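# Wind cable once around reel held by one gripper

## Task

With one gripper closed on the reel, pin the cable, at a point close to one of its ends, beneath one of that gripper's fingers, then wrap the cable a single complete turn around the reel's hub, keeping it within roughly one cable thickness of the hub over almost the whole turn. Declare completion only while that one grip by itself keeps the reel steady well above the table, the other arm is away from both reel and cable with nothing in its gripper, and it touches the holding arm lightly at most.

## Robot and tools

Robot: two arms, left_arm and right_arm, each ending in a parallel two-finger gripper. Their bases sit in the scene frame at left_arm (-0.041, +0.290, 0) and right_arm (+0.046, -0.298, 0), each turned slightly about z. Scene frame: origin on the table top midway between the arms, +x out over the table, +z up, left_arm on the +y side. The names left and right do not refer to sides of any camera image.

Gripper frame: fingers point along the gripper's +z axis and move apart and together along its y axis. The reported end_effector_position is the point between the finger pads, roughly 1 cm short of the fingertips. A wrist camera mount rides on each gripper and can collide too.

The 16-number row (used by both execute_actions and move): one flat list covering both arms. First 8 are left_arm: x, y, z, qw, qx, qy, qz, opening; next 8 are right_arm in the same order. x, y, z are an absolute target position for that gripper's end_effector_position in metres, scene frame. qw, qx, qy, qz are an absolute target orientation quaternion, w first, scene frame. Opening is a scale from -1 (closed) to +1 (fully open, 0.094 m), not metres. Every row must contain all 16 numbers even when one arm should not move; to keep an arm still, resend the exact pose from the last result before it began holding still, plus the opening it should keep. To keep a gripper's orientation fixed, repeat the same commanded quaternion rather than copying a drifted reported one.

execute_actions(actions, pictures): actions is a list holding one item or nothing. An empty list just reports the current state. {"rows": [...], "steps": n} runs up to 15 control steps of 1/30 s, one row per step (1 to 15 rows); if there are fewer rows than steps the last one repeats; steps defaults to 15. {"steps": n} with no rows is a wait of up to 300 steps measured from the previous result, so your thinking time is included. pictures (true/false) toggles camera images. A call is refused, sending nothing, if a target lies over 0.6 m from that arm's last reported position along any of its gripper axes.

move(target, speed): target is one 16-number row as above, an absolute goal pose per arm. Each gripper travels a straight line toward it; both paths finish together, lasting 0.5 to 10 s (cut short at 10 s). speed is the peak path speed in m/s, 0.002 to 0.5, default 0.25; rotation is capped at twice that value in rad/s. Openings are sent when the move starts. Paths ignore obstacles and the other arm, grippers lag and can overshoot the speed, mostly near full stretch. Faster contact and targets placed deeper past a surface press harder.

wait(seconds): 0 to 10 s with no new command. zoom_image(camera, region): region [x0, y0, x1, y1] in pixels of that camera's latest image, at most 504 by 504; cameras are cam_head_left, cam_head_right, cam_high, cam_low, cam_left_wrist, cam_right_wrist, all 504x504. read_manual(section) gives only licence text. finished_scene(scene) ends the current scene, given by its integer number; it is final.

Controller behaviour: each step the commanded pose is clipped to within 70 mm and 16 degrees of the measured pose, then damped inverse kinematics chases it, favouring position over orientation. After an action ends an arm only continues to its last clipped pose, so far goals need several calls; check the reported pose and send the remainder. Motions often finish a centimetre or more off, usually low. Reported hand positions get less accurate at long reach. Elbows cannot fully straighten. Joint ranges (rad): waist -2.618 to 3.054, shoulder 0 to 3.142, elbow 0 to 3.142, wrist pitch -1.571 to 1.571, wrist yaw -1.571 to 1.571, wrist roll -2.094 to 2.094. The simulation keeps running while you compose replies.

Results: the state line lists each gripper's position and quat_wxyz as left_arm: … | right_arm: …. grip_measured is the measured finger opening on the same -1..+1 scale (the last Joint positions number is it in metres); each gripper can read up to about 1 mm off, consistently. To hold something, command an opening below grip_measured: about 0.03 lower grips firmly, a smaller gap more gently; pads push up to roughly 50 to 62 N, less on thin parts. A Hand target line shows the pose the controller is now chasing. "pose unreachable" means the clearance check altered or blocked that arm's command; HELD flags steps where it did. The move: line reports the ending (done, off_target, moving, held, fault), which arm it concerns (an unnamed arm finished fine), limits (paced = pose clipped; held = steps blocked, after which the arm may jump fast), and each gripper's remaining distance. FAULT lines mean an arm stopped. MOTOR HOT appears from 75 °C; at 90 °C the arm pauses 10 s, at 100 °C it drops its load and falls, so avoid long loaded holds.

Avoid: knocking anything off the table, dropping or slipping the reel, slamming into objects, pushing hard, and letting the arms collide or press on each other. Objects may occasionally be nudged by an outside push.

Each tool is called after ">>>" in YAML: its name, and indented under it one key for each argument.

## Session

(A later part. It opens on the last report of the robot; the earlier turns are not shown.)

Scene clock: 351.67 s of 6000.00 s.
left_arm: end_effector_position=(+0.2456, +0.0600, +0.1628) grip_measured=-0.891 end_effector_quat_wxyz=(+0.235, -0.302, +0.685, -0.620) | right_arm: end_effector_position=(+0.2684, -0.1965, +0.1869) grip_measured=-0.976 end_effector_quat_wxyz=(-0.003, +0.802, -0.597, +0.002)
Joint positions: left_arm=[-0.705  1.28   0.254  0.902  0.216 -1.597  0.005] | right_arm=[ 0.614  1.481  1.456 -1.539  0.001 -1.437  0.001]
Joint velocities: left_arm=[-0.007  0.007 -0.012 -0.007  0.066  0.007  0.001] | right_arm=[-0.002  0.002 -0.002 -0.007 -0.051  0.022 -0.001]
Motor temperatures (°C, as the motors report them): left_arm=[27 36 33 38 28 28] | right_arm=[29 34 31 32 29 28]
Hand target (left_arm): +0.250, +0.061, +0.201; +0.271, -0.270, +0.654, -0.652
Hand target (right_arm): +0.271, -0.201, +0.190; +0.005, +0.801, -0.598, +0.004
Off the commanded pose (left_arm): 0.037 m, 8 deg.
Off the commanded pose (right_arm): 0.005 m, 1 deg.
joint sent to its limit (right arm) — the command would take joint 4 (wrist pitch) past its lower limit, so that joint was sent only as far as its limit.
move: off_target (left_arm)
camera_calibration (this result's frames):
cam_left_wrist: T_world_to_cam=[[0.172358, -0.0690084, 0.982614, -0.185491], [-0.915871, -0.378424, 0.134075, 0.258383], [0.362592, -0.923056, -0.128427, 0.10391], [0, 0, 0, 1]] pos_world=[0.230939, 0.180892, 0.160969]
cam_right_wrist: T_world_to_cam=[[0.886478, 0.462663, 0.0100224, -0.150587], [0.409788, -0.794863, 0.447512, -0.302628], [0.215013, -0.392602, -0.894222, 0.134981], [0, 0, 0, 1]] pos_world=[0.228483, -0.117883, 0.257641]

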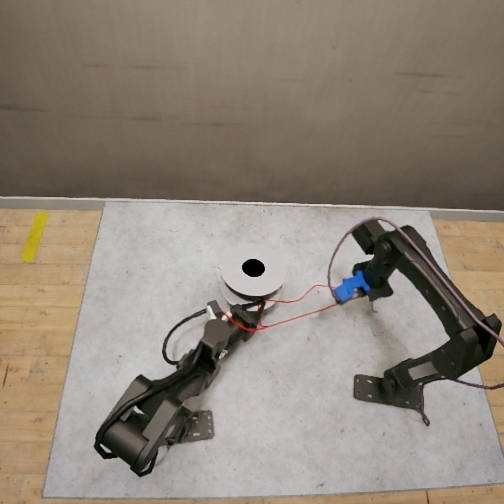

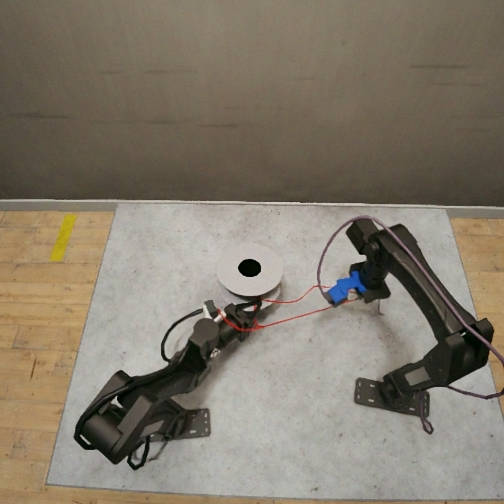

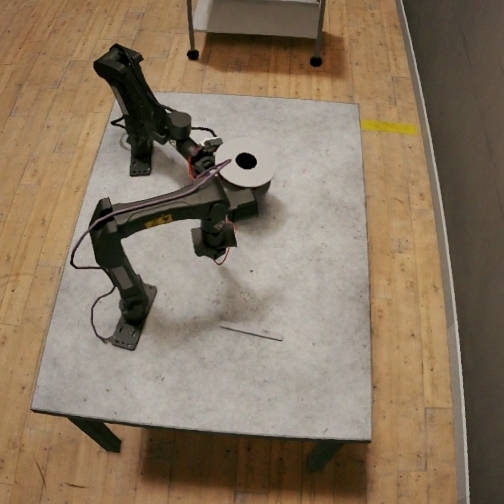

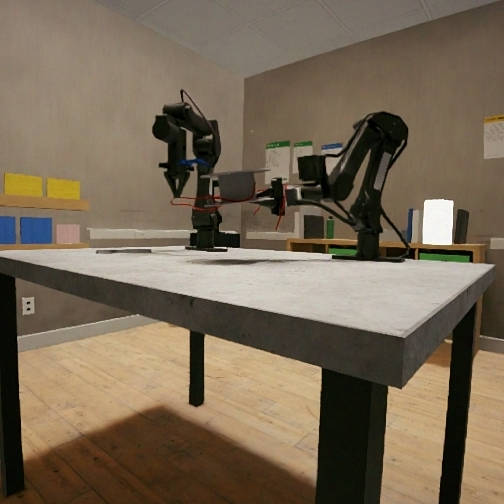

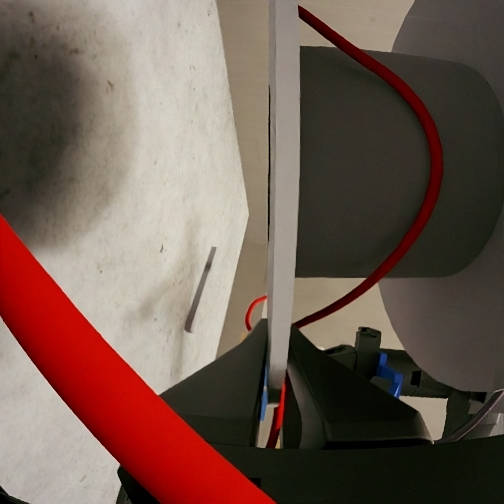

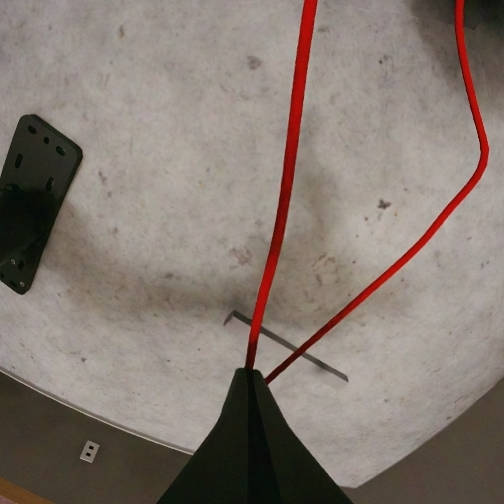

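>>> move:
  target: [0.25,0.08,0.2,0.27,-0.27,0.653,-0.653,-1,0.37,-0.22,0.19,0,-0.8,0.6,0,-1]
  speed: 0.1

Scene clock: 364.27 s of 6000.00 s.
left_arm: end_effector_position=(+0.2510, +0.0767, +0.1697) grip_measured=-0.891 end_effector_quat_wxyz=(+0.234, -0.305, +0.681, -0.623) | right_arm: end_effector_position=(+0.3677, -0.2175, +0.1893) grip_measured=-0.976 end_effector_quat_wxyz=(-0.013, +0.799, -0.601, +0.011)
Joint positions: left_arm=[-0.618  1.228  0.254  0.854  0.299 -1.597  0.005] | right_arm=[ 0.432  1.794  1.8   -1.543  0.001 -1.61   0.001]
Joint velocities: left_arm=[ 0.002  0.002  0.007  0.037  0.037 -0.007 -0.001] | right_arm=[ 0.007  0.012  0.002  0.022 -0.051  0.095 -0.001]
Motor temperatures (°C, as the motors report them): left_arm=[27 36 33 39 28 28] | right_arm=[29 33 32 31 29 28]
Hand target (left_arm): +0.250, +0.080, +0.199; +0.271, -0.271, +0.655, -0.651
Hand target (right_arm): +0.370, -0.220, +0.191; -0.009, +0.800, -0.600, +0.011
Off the commanded pose (left_arm): 0.031 m, 7 deg.
Off the commanded pose (right_arm): 0.004 m, 2 deg.
joint sent to its limit (right arm) — the command would take joint 4 (wrist pitch) past its lower limit, so that joint was sent only as far as its limit.
After step 180, 5.23 s passed at rest.
move: off_target (left_arm)
camera_calibration (this result's frames):
cam_left_wrist: T_world_to_cam=[[0.173477, -0.0572063, 0.983175, -0.193353], [-0.914072, -0.380945, 0.139119, 0.267613], [0.366577, -0.922826, -0.118376, 0.115483], [0, 0, 0, 1]] pos_world=[0.235827, 0.197456, 0.16654]
cam_right_wrist: T_world_to_cam=[[0.890064, 0.454386, 0.0363232, -0.236996], [0.390253, -0.800764, 0.454399, -0.356436], [0.235559, -0.390269, -0.890057, 0.099655], [0, 0, 0, 1]] pos_world=[0.326567, -0.138841, 0.259271]

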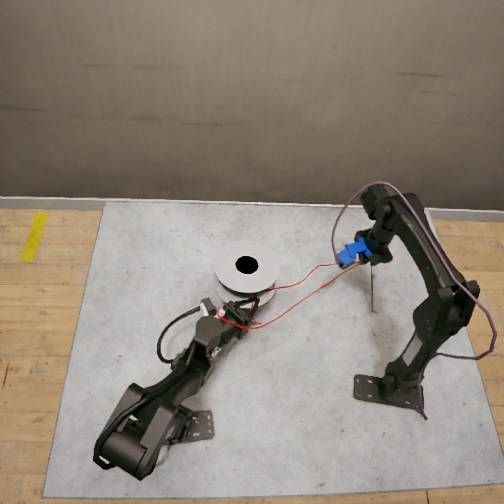

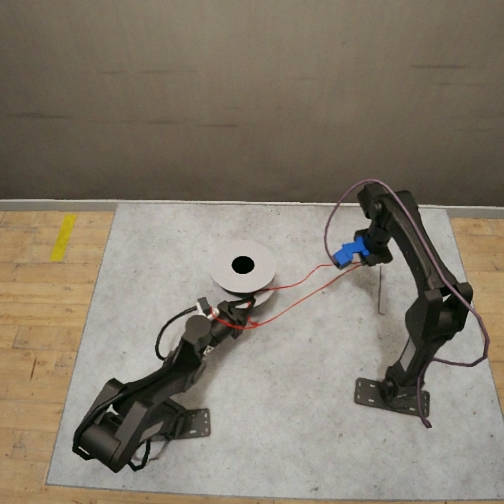

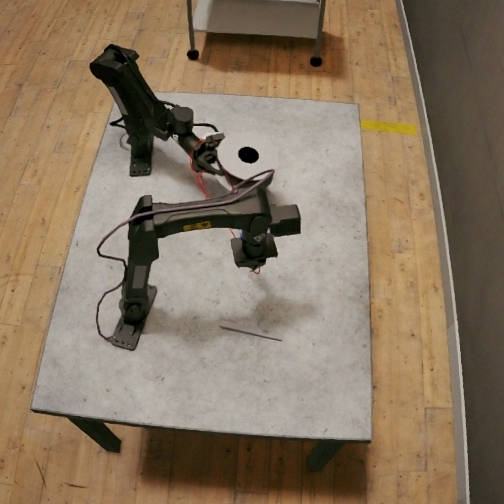

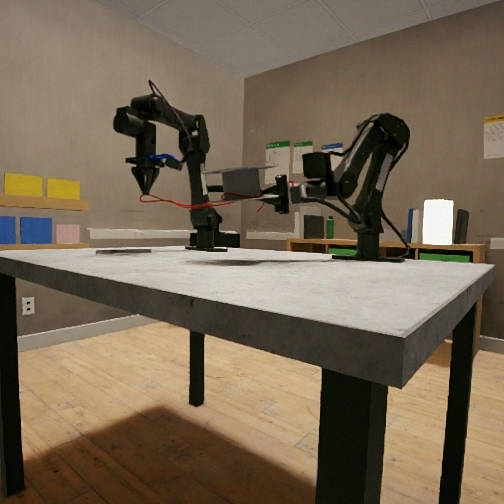

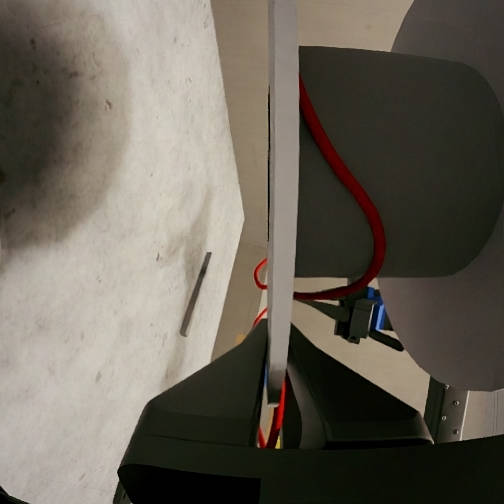

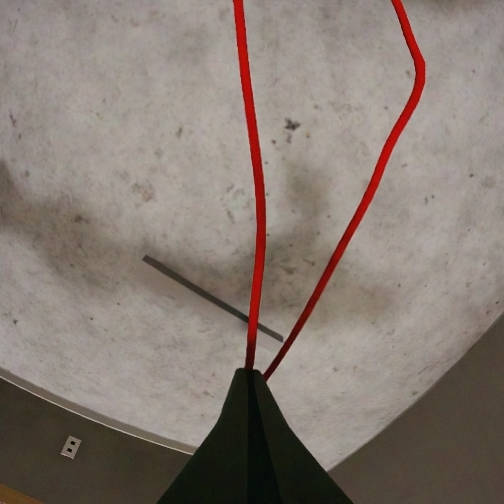

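>>> move:
  target: [0.26,0.13,0.2,0.27,-0.27,0.653,-0.653,-1,0.40,-0.23,0.19,0,-0.8,0.6,0,-1]
  speed: 0.05

>>> zoom_image:
  camera: "cam_head_left"
  region: [150,220,400,380]

Scene clock: 368.47 s of 6000.00 s.
left_arm: end_effector_position=(+0.2610, +0.1261, +0.1712) grip_measured=-0.891 end_effector_quat_wxyz=(+0.225, -0.310, +0.675, -0.631) | right_arm: end_effector_position=(+0.3970, -0.2255, +0.1899) grip_measured=-0.976 end_effector_quat_wxyz=(-0.021, +0.802, -0.597, +0.020)
Joint positions: left_arm=[-0.34   1.187  0.233  0.83   0.584 -1.591  0.005] | right_arm=[ 0.391  1.882  1.915 -1.545  0.001 -1.66   0.001]
Joint velocities: left_arm=[ 0.007 -0.012 -0.012 -0.022  0.007 -0.007 -0.001] | right_arm=[ 0.012 -0.007 -0.007  0.022  0.051 -0.066 -0.001]
Motor temperatures (°C, as the motors report them): left_arm=[27 36 33 40 28 28] | right_arm=[29 34 32 31 29 28]
Hand target (left_arm): +0.261, +0.130, +0.199; +0.270, -0.271, +0.655, -0.651
Hand target (right_arm): +0.400, -0.230, +0.190; -0.018, +0.800, -0.600, +0.017
Off the commanded pose (left_arm): 0.029 m, 8 deg.
Off the commanded pose (right_arm): 0.005 m, 3 deg.
joint sent to its limit (right arm) — the command would take joint 4 (wrist pitch) past its lower limit, so that joint was sent only as far as its limit.
move: off_target (left_arm, right_arm)
camera_calibration (this result's frames):
cam_left_wrist: T_world_to_cam=[[0.184758, -0.032035, 0.982262, -0.199657], [-0.91437, -0.371985, 0.159856, 0.290736], [0.360266, -0.927686, -0.0980192, 0.156409], [0, 0, 0, 1]] pos_world=[0.24638, 0.246852, 0.16497]
cam_right_wrist: T_world_to_cam=[[0.884908, 0.461979, 0.0592691, -0.260031], [0.38613, -0.798805, 0.461318, -0.373847], [0.260464, -0.385338, -0.885253, 0.0804991], [0, 0, 0, 1]] pos_world=[0.35349, -0.147483, 0.259136]

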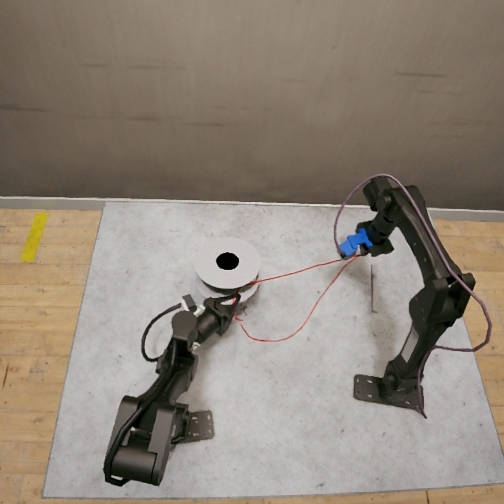

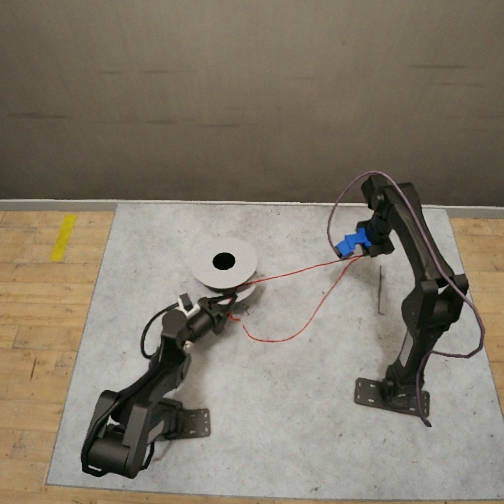

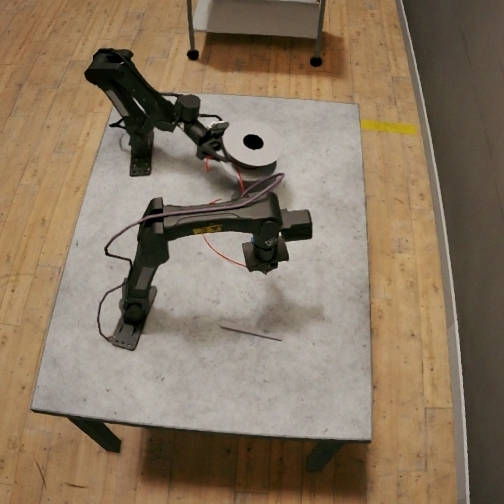

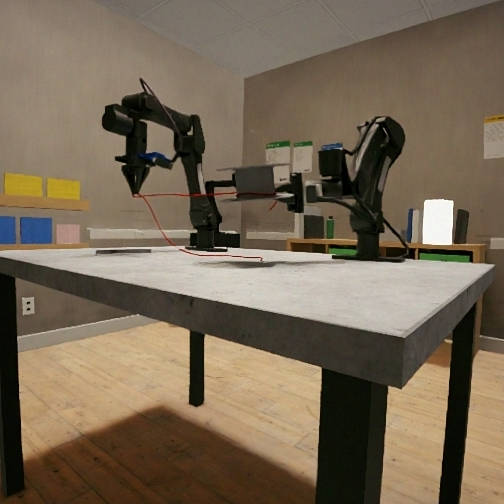

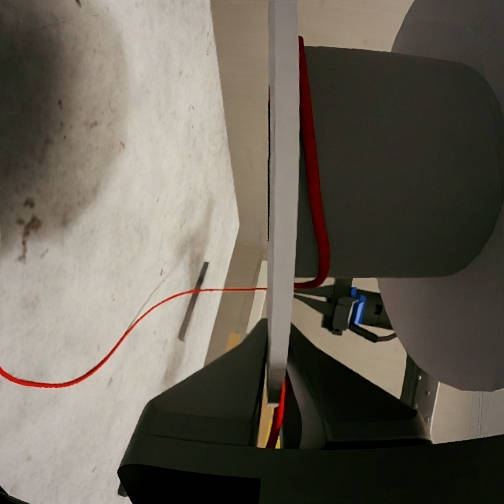

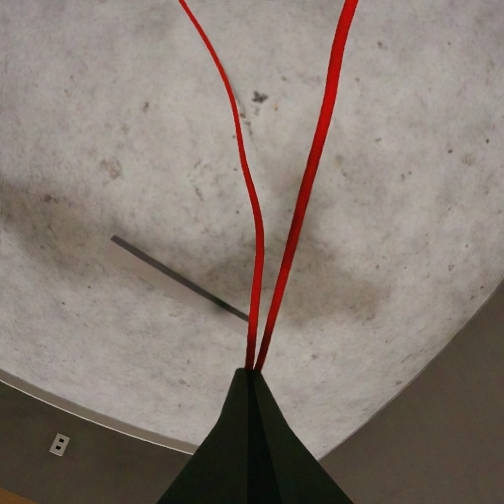

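Region (150, 220, 400, 380) of cam_head_left's 504x504 image, scaled by 2.016, with more detail than that image has; it fills the top 323 rows of this view, and the rest is white.

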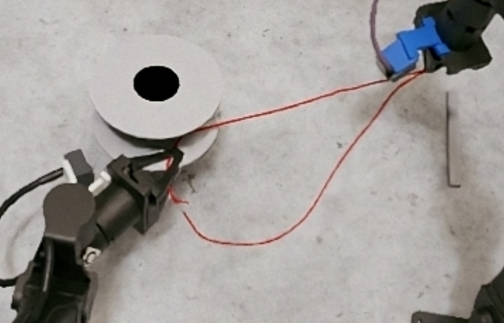

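>>> move:
  target: [0.30,0.15,0.47,-0.298,-0.581,0.718,-0.241,-1,0.37,-0.2,0.19,0,-0.8,0.6,0,-1]
  speed: 0.12

Scene clock: 382.00 s of 6000.00 s.
left_arm: end_effector_position=(+0.3080, +0.1381, +0.4425) grip_measured=-0.891 end_effector_quat_wxyz=(+0.263, +0.634, -0.549, +0.477) | right_arm: end_effector_position=(+0.3786, -0.1648, +0.2065) grip_measured=-0.976 end_effector_quat_wxyz=(-0.088, +0.810, -0.580, -0.013)
Joint positions: left_arm=[-0.13   1.851  2.515 -1.573  1.03  -2.098  0.005] | right_arm=[ 0.505  1.823  1.895 -1.515 -0.125 -1.575  0.001]
Joint velocities: left_arm=[-0.002  0.007  0.017  0.095  0.081  0.022 -0.001] | right_arm=[ 0.012 -0.002  0.017  0.037 -0.007  0.022 -0.   ]
Motor temperatures (°C, as the motors report them): left_arm=[27 35 34 39 28 28] | right_arm=[29 34 32 31 29 28]
Hand target (left_arm): +0.298, +0.149, +0.468; +0.244, +0.615, -0.548, +0.511
Hand target (right_arm): +0.370, -0.198, +0.192; -0.017, +0.801, -0.598, +0.007
Off the commanded pose (left_arm): 0.031 m, 34 deg; orientation clipped at the last step of the last action.
Off the commanded pose (right_arm): 0.040 m, 11 deg.
joint sent to its limit (left arm) — the command would take joint 4 (wrist pitch) past its lower limit, so that joint was sent only as far as its limit.
joint sent to its limit (right arm) — the command would take joint 4 (wrist pitch) past its lower limit, so that joint was sent only as far as its limit.
After step 180, 0.67 s passed at rest.
move: off_target (left_arm, right_arm); limits=paced
camera_calibration (this result's frames):
cam_left_wrist: T_world_to_cam=[[0.962513, 0.22586, 0.150189, -0.381435], [-0.138087, -0.0685499, 0.988045, -0.352683], [0.233455, -0.971745, -0.0347918, 0.194346], [0, 0, 0, 1]] pos_world=[0.273064, 0.250829, 0.412516]
cam_right_wrist: T_world_to_cam=[[0.862461, 0.482743, 0.152056, -0.280084], [0.409023, -0.841745, 0.352371, -0.319171], [0.298097, -0.241712, -0.923425, 0.140649], [0, 0, 0, 1]] pos_world=[0.330183, -0.0994551, 0.284934]

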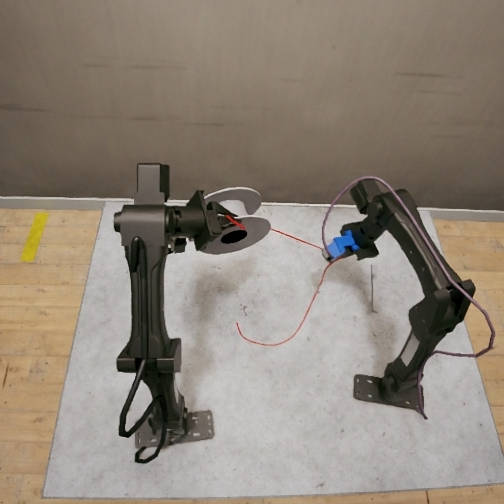

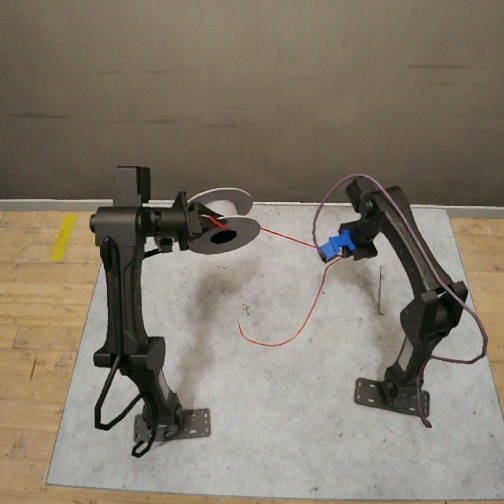

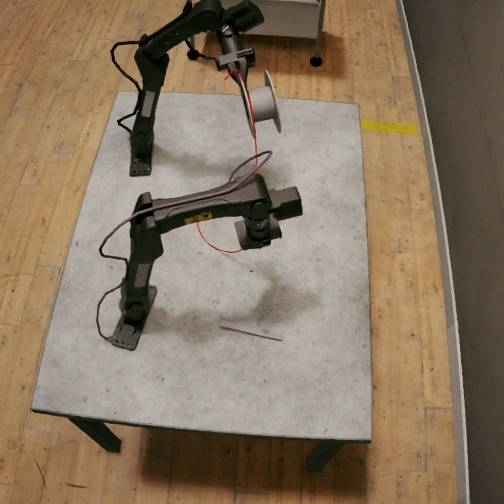

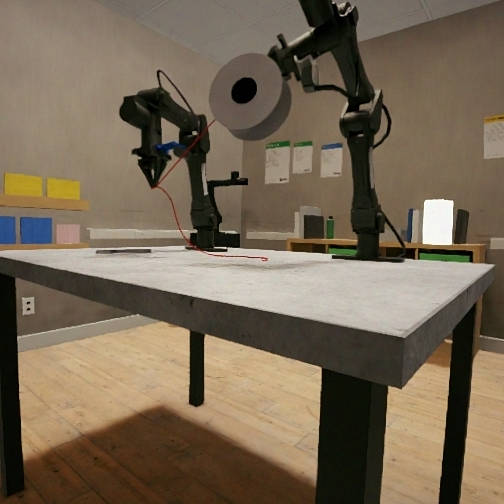

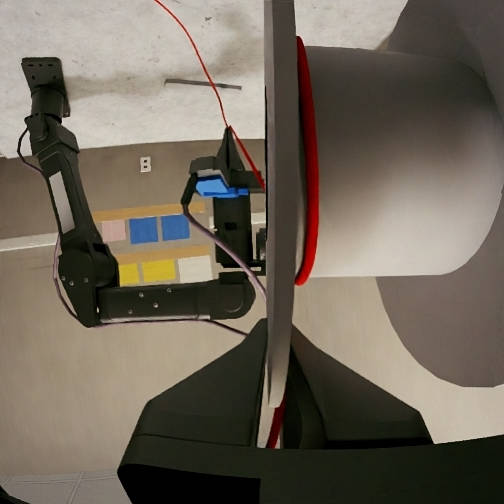

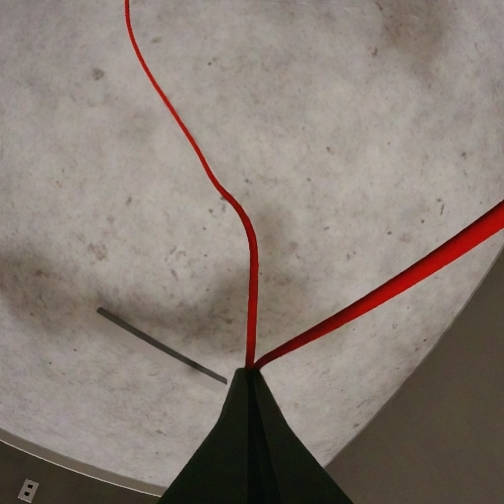

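Taut and snug. Bring the right lower/inward, then release.

>>> move:
  target: [0.298,0.149,0.468,0.244,0.615,-0.548,0.511,-1,0.39,-0.08,0.125,0,-0.8,0.6,0,-1]
  speed: 0.08

>>> move:
  target: [0.298,0.149,0.468,0.244,0.615,-0.548,0.511,-1,0.39,-0.08,0.125,0,-0.8,0.6,0,0]

>>> move:
  target: [0.298,0.149,0.468,0.244,0.615,-0.548,0.511,-1,0.33,-0.28,0.19,0,-0.8,0.6,0,0.5]
  speed: 0.15

>>> zoom_image:
  camera: "cam_high"
  region: [190,40,330,180]

Scene clock: 389.27 s of 6000.00 s.
left_arm: end_effector_position=(+0.3136, +0.1480, +0.4398) grip_measured=-0.891 end_effector_quat_wxyz=(+0.250, +0.646, -0.541, +0.477) | right_arm: end_effector_position=(+0.3883, -0.0708, +0.1329) grip_measured=-0.976 end_effector_quat_wxyz=(-0.025, +0.805, -0.592, -0.014)
Joint positions: left_arm=[-0.107  1.853  2.515 -1.573  1.01  -2.098  0.005] | right_arm=[ 0.754  2.093  1.986 -1.428 -0.043 -1.307  0.001]
Joint velocities: left_arm=[ 0.007 -0.007  0.027 -0.007 -0.022  0.007  0.   ] | right_arm=[ 0.017  0.012 -0.002 -0.022 -0.007 -0.022  0.001]
Motor temperatures (°C, as the motors report them): left_arm=[27 36 34 38 29 28] | right_arm=[29 34 31 31 30 28]
Hand target (left_arm): +0.297, +0.149, +0.467; +0.243, +0.615, -0.549, +0.511
Hand target (right_arm): +0.391, -0.079, +0.126; -0.003, +0.801, -0.599, -0.004
Off the commanded pose (left_arm): 0.032 m, 5 deg.
Off the commanded pose (right_arm): 0.012 m, 3 deg.
move: off_target (left_arm, right_arm)
camera_calibration (this result's frames):
cam_left_wrist: T_world_to_cam=[[0.954363, 0.256742, 0.15256, -0.391751], [-0.134079, -0.0881187, 0.987045, -0.346429], [0.266859, -0.962455, -0.0496736, 0.197193], [0, 0, 0, 1]] pos_world=[0.274801, 0.259842, 0.411502]
cam_right_wrist: T_world_to_cam=[[0.881011, 0.471684, 0.0365323, -0.315215], [0.418456, -0.812956, 0.404967, -0.226641], [0.220715, -0.341493, -0.913601, 0.114187], [0, 0, 0, 1]] pos_world=[0.347344, 0.00342688, 0.207619]

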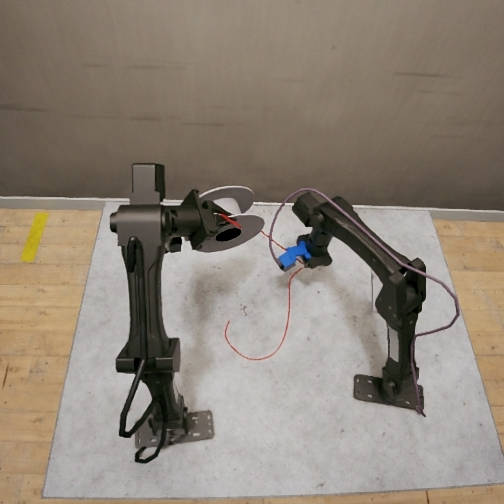

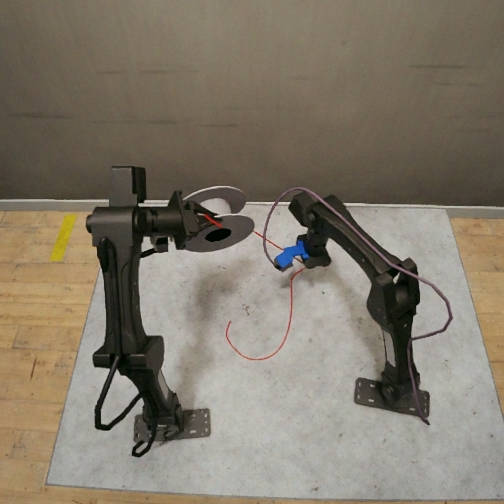

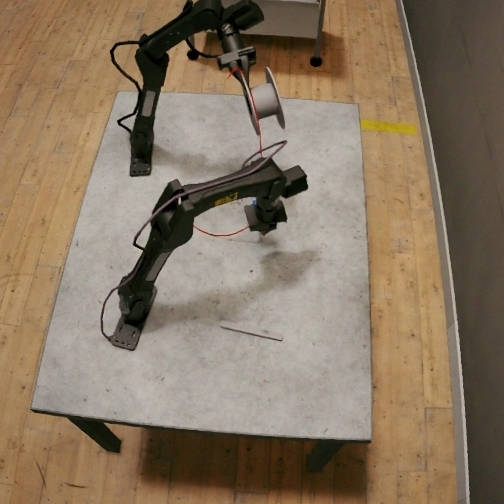

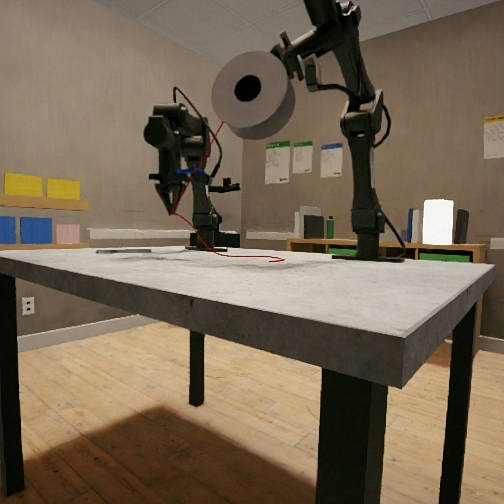

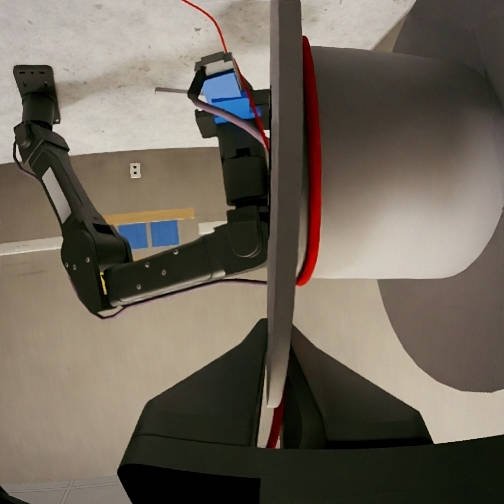

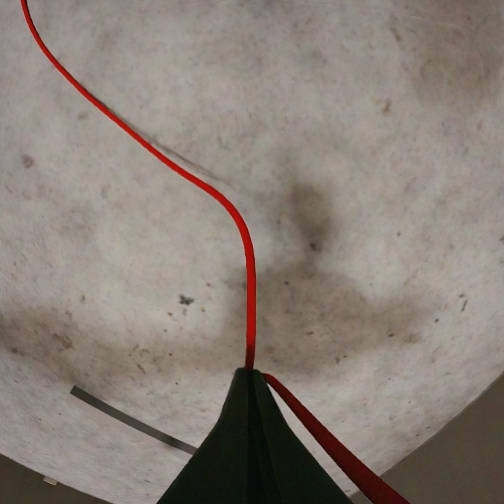

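Scene clock: 389.97 s of 6000.00 s.
left_arm: end_effector_position=(+0.3143, +0.1500, +0.4401) grip_measured=-0.891 end_effector_quat_wxyz=(+0.250, +0.647, -0.539, +0.478) | right_arm: end_effector_position=(+0.3908, -0.0744, +0.1327) grip_measured=-0.003 end_effector_quat_wxyz=(-0.020, +0.804, -0.594, -0.002)
Joint positions: left_arm=[-0.101  1.853  2.515 -1.573  1.014 -2.098  0.005] | right_arm=[ 0.754  2.093  1.986 -1.427 -0.018 -1.302  0.047]
Joint velocities: left_arm=[-0.007  0.012  0.002 -0.037  0.022 -0.051 -0.   ] | right_arm=[-0.007 -0.012  0.012  0.037 -0.022 -0.007 -0.   ]
Motor temperatures (°C, as the motors report them): left_arm=[27 36 34 38 29 28] | right_arm=[29 34 31 31 30 28]
Hand target (left_arm): +0.297, +0.149, +0.467; +0.243, +0.615, -0.549, +0.511
Hand target (right_arm): +0.390, -0.080, +0.125; -0.000, +0.800, -0.600, -0.000
Off the commanded pose (left_arm): 0.032 m, 5 deg.
Off the commanded pose (right_arm): 0.010 m, 2 deg.
move: off_target (left_arm)
camera_calibration (this result's frames):
cam_left_wrist: T_world_to_cam=[[0.953158, 0.261509, 0.151995, -0.393019], [-0.133738, -0.0863577, 0.987247, -0.346986], [0.2713, -0.96133, -0.0473388, 0.196378], [0, 0, 0, 1]] pos_world=[0.274926, 0.261597, 0.411595]
cam_right_wrist: T_world_to_cam=[[0.883243, 0.467289, 0.0390168, -0.31726], [0.408012, -0.80687, 0.427184, -0.22901], [0.2311, -0.361388, -0.903322, 0.105369], [0, 0, 0, 1]] pos_world=[0.349306, 0.0015494, 0.20539]

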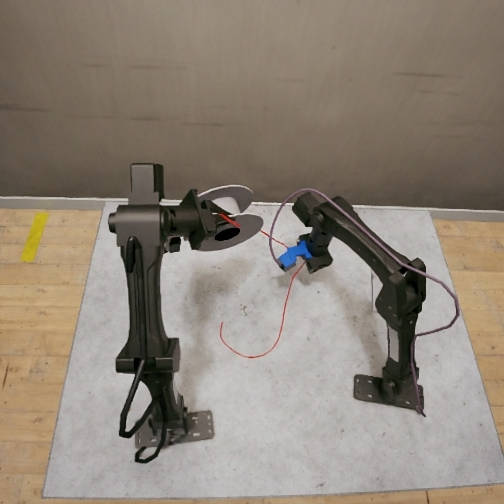

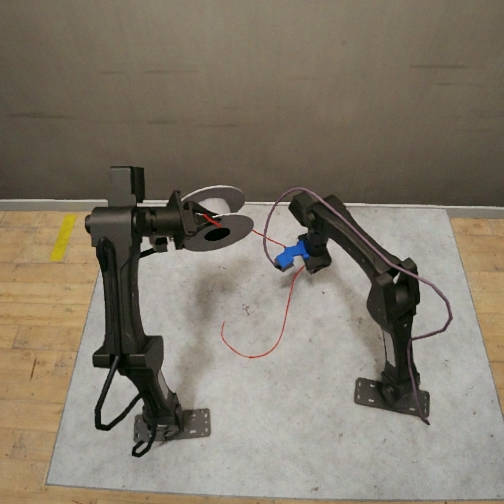

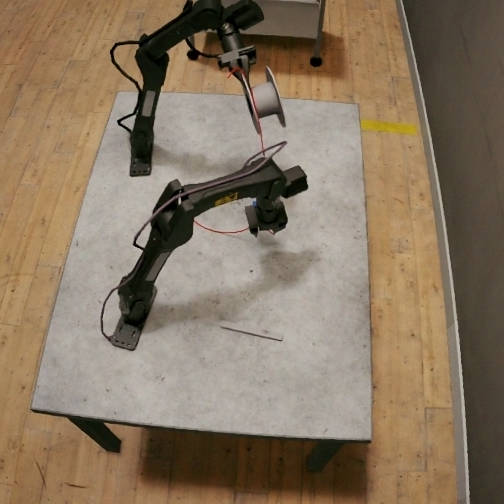

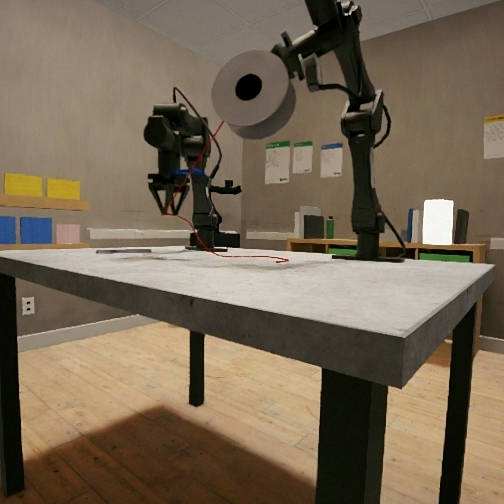

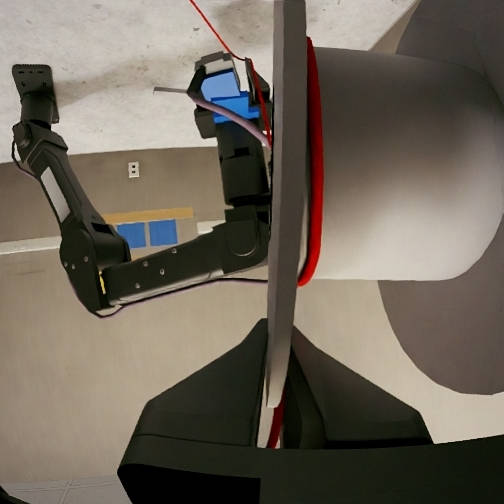

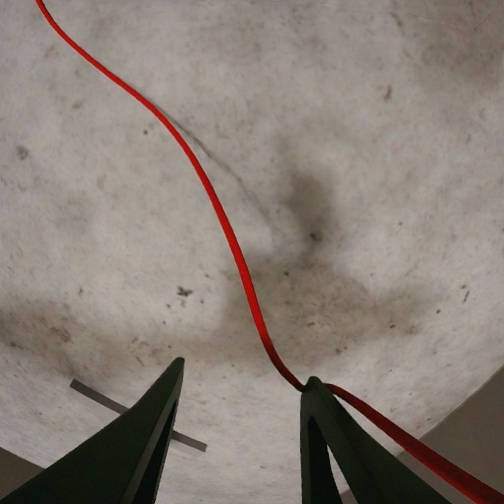

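Scene clock: 391.97 s of 6000.00 s.
left_arm: end_effector_position=(+0.3135, +0.1491, +0.4412) grip_measured=-0.891 end_effector_quat_wxyz=(+0.253, +0.644, -0.539, +0.479) | right_arm: end_effector_position=(+0.3397, -0.2797, +0.1882) grip_measured=+0.497 end_effector_quat_wxyz=(-0.003, +0.798, -0.603, +0.014)
Joint positions: left_arm=[-0.101  1.853  2.515 -1.573  1.022 -2.098  0.005] | right_arm=[ 0.256  1.653  1.632 -1.525  0.013 -1.781  0.07 ]
Joint velocities: left_arm=[-0.002 -0.032 -0.012 -0.081  0.007  0.022 -0.   ] | right_arm=[-0.017 -0.012 -0.012  0.037  0.022 -0.022  0.   ]
Motor temperatures (°C, as the motors report them): left_arm=[27 36 34 38 29 28] | right_arm=[29 35 31 31 30 28]
Hand target (left_arm): +0.297, +0.149, +0.467; +0.244, +0.615, -0.549, +0.511
Hand target (right_arm): +0.329, -0.282, +0.188; +0.005, +0.800, -0.600, +0.004
Off the commanded pose (left_arm): 0.031 m, 5 deg.
Off the commanded pose (right_arm): 0.010 m, 2 deg.
move: off_target (left_arm)
camera_calibration (this result's frames):
cam_left_wrist: T_world_to_cam=[[0.954524, 0.257424, 0.150391, -0.391314], [-0.134382, -0.0787953, 0.987792, -0.349369], [0.266131, -0.963081, -0.0406187, 0.194747], [0, 0, 0, 1]] pos_world=[0.274741, 0.260762, 0.411865]
cam_right_wrist: T_world_to_cam=[[0.8927, 0.450119, 0.0219132, -0.18323], [0.389355, -0.794848, 0.465424, -0.394953], [0.226913, -0.406952, -0.884817, 0.0783234], [0, 0, 0, 1]] pos_world=[0.299574, -0.199579, 0.257138]

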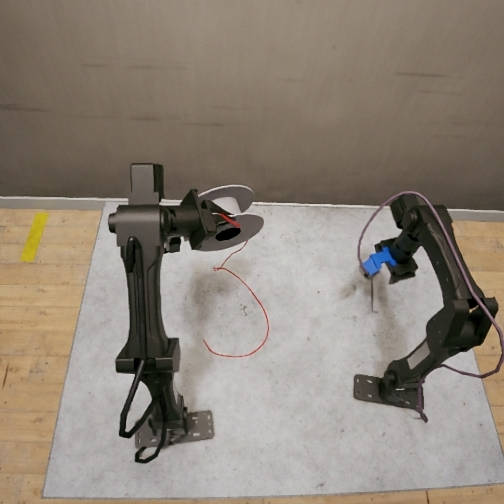

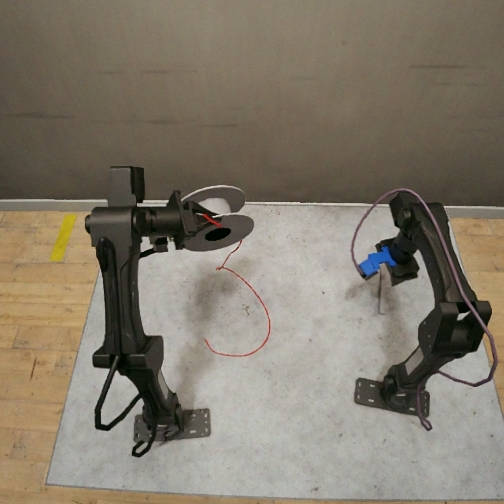

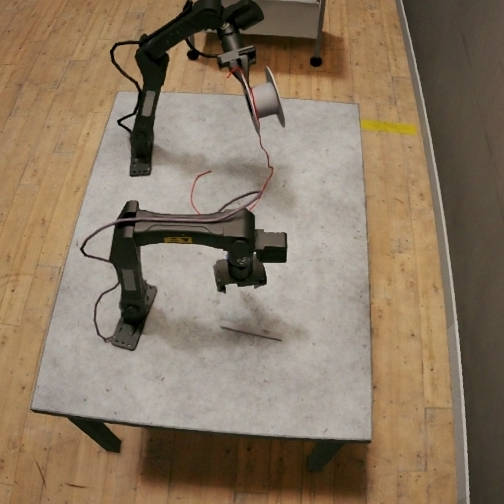

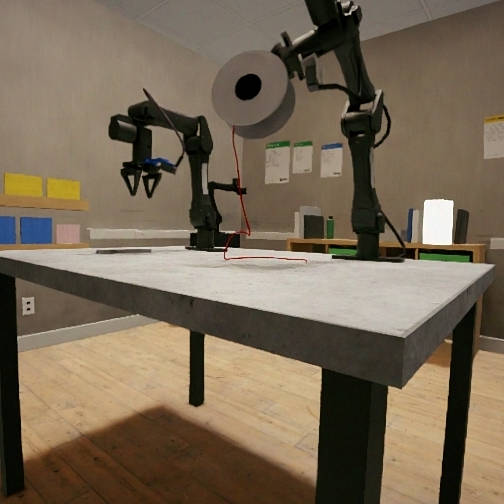

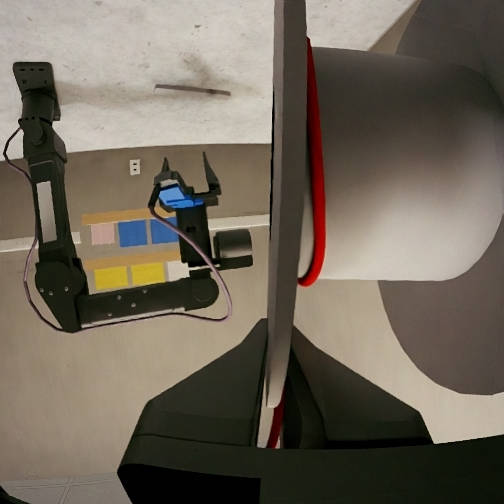

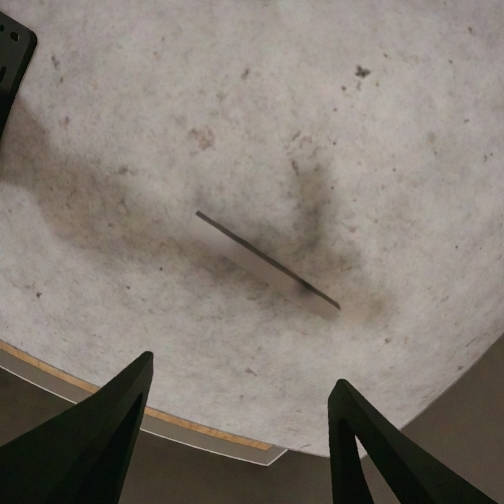

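Region (190, 40, 330, 180) of cam_high's 504x504 image, scaled by 3.600, with more detail than that image has.

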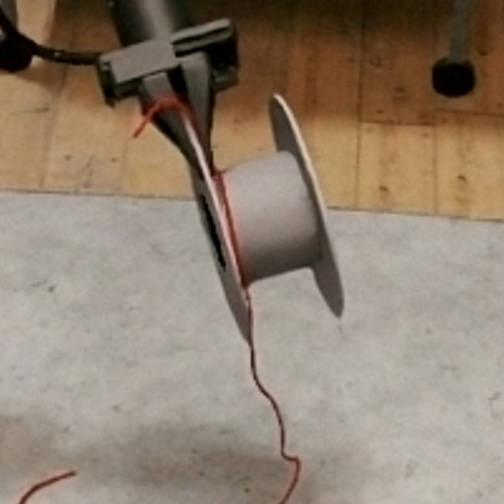

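>>> wait:
  seconds: 1.5

Scene clock: 395.33 s of 6000.00 s.
left_arm: end_effector_position=(+0.3134, +0.1491, +0.4412) grip_measured=-0.891 end_effector_quat_wxyz=(+0.254, +0.644, -0.539, +0.480) | right_arm: end_effector_position=(+0.3396, -0.2797, +0.1882) grip_measured=+0.497 end_effector_quat_wxyz=(-0.003, +0.799, -0.601, +0.013)
Joint positions: left_arm=[-0.101  1.853  2.515 -1.573  1.023 -2.098  0.005] | right_arm=[ 0.256  1.653  1.632 -1.525  0.013 -1.784  0.07 ]
Joint velocities: left_arm=[-0.012  0.012 -0.012  0.022 -0.037 -0.037  0.   ] | right_arm=[-0.007 -0.007  0.007  0.007 -0.007 -0.066  0.   ]
Motor temperatures (°C, as the motors report them): left_arm=[27 36 33 37 29 28] | right_arm=[29 35 31 30 29 28]
Hand target (left_arm): +0.297, +0.149, +0.467; +0.244, +0.615, -0.549, +0.511
Hand target (right_arm): +0.329, -0.282, +0.188; +0.005, +0.800, -0.600, +0.004
Off the commanded pose (left_arm): 0.031 m, 5 deg.
Off the commanded pose (right_arm): 0.010 m, 2 deg.
Steps of this call (steps 1 to 101: nothing new was sent). Readings (end_effector_position):
1: left_arm (+0.3135, +0.1491, +0.4412) | right_arm (+0.3397, -0.2797, +0.1882)
2: left_arm (+0.3135, +0.1491, +0.4412) | right_arm (+0.3397, -0.2797, +0.1882)
4: left_arm (+0.3135, +0.1491, +0.4412) | right_arm (+0.3396, -0.2797, +0.1882)
8: left_arm (+0.3135, +0.1491, +0.4412) | right_arm (+0.3396, -0.2797, +0.1882)
101: the state above
camera_calibration (this result's frames):
cam_left_wrist: T_world_to_cam=[[0.954583, 0.257246, 0.150322, -0.39124], [-0.13441, -0.0784663, 0.987814, -0.349473], [0.265906, -0.963155, -0.0403263, 0.194675], [0, 0, 0, 1]] pos_world=[0.274733, 0.260725, 0.411876]
cam_right_wrist: T_world_to_cam=[[0.891332, 0.452842, 0.0214974, -0.181838], [0.39197, -0.793608, 0.465344, -0.395447], [0.227788, -0.40635, -0.884869, 0.0782213], [0, 0, 0, 1]] pos_world=[0.299264, -0.199701, 0.257144]

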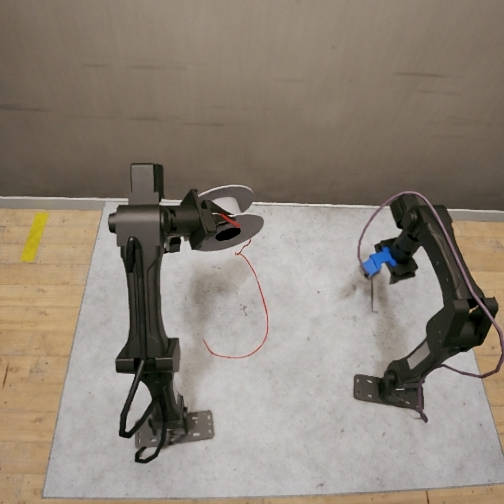

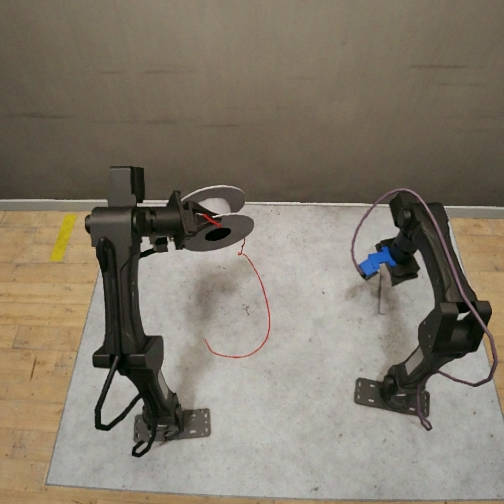

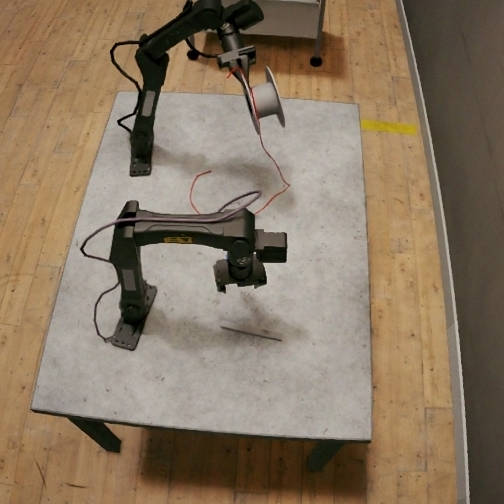

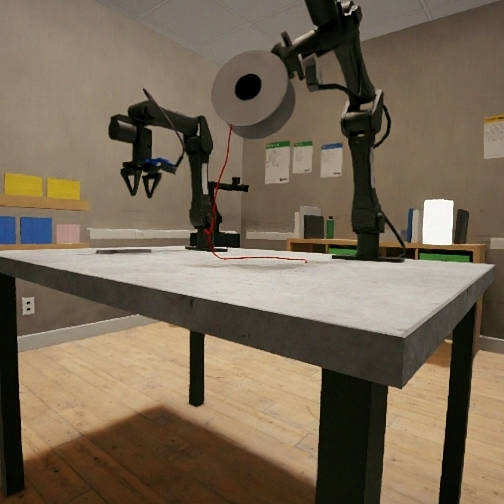

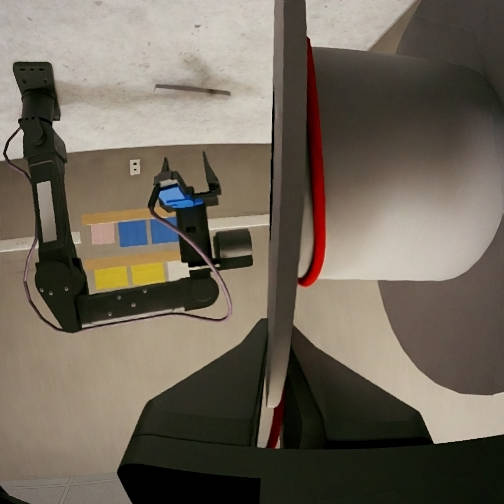

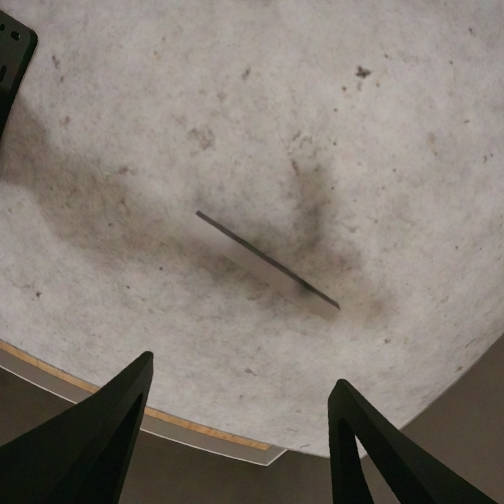

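>>> finished_scene:
  scene: 2

The scene is finished: the task was done.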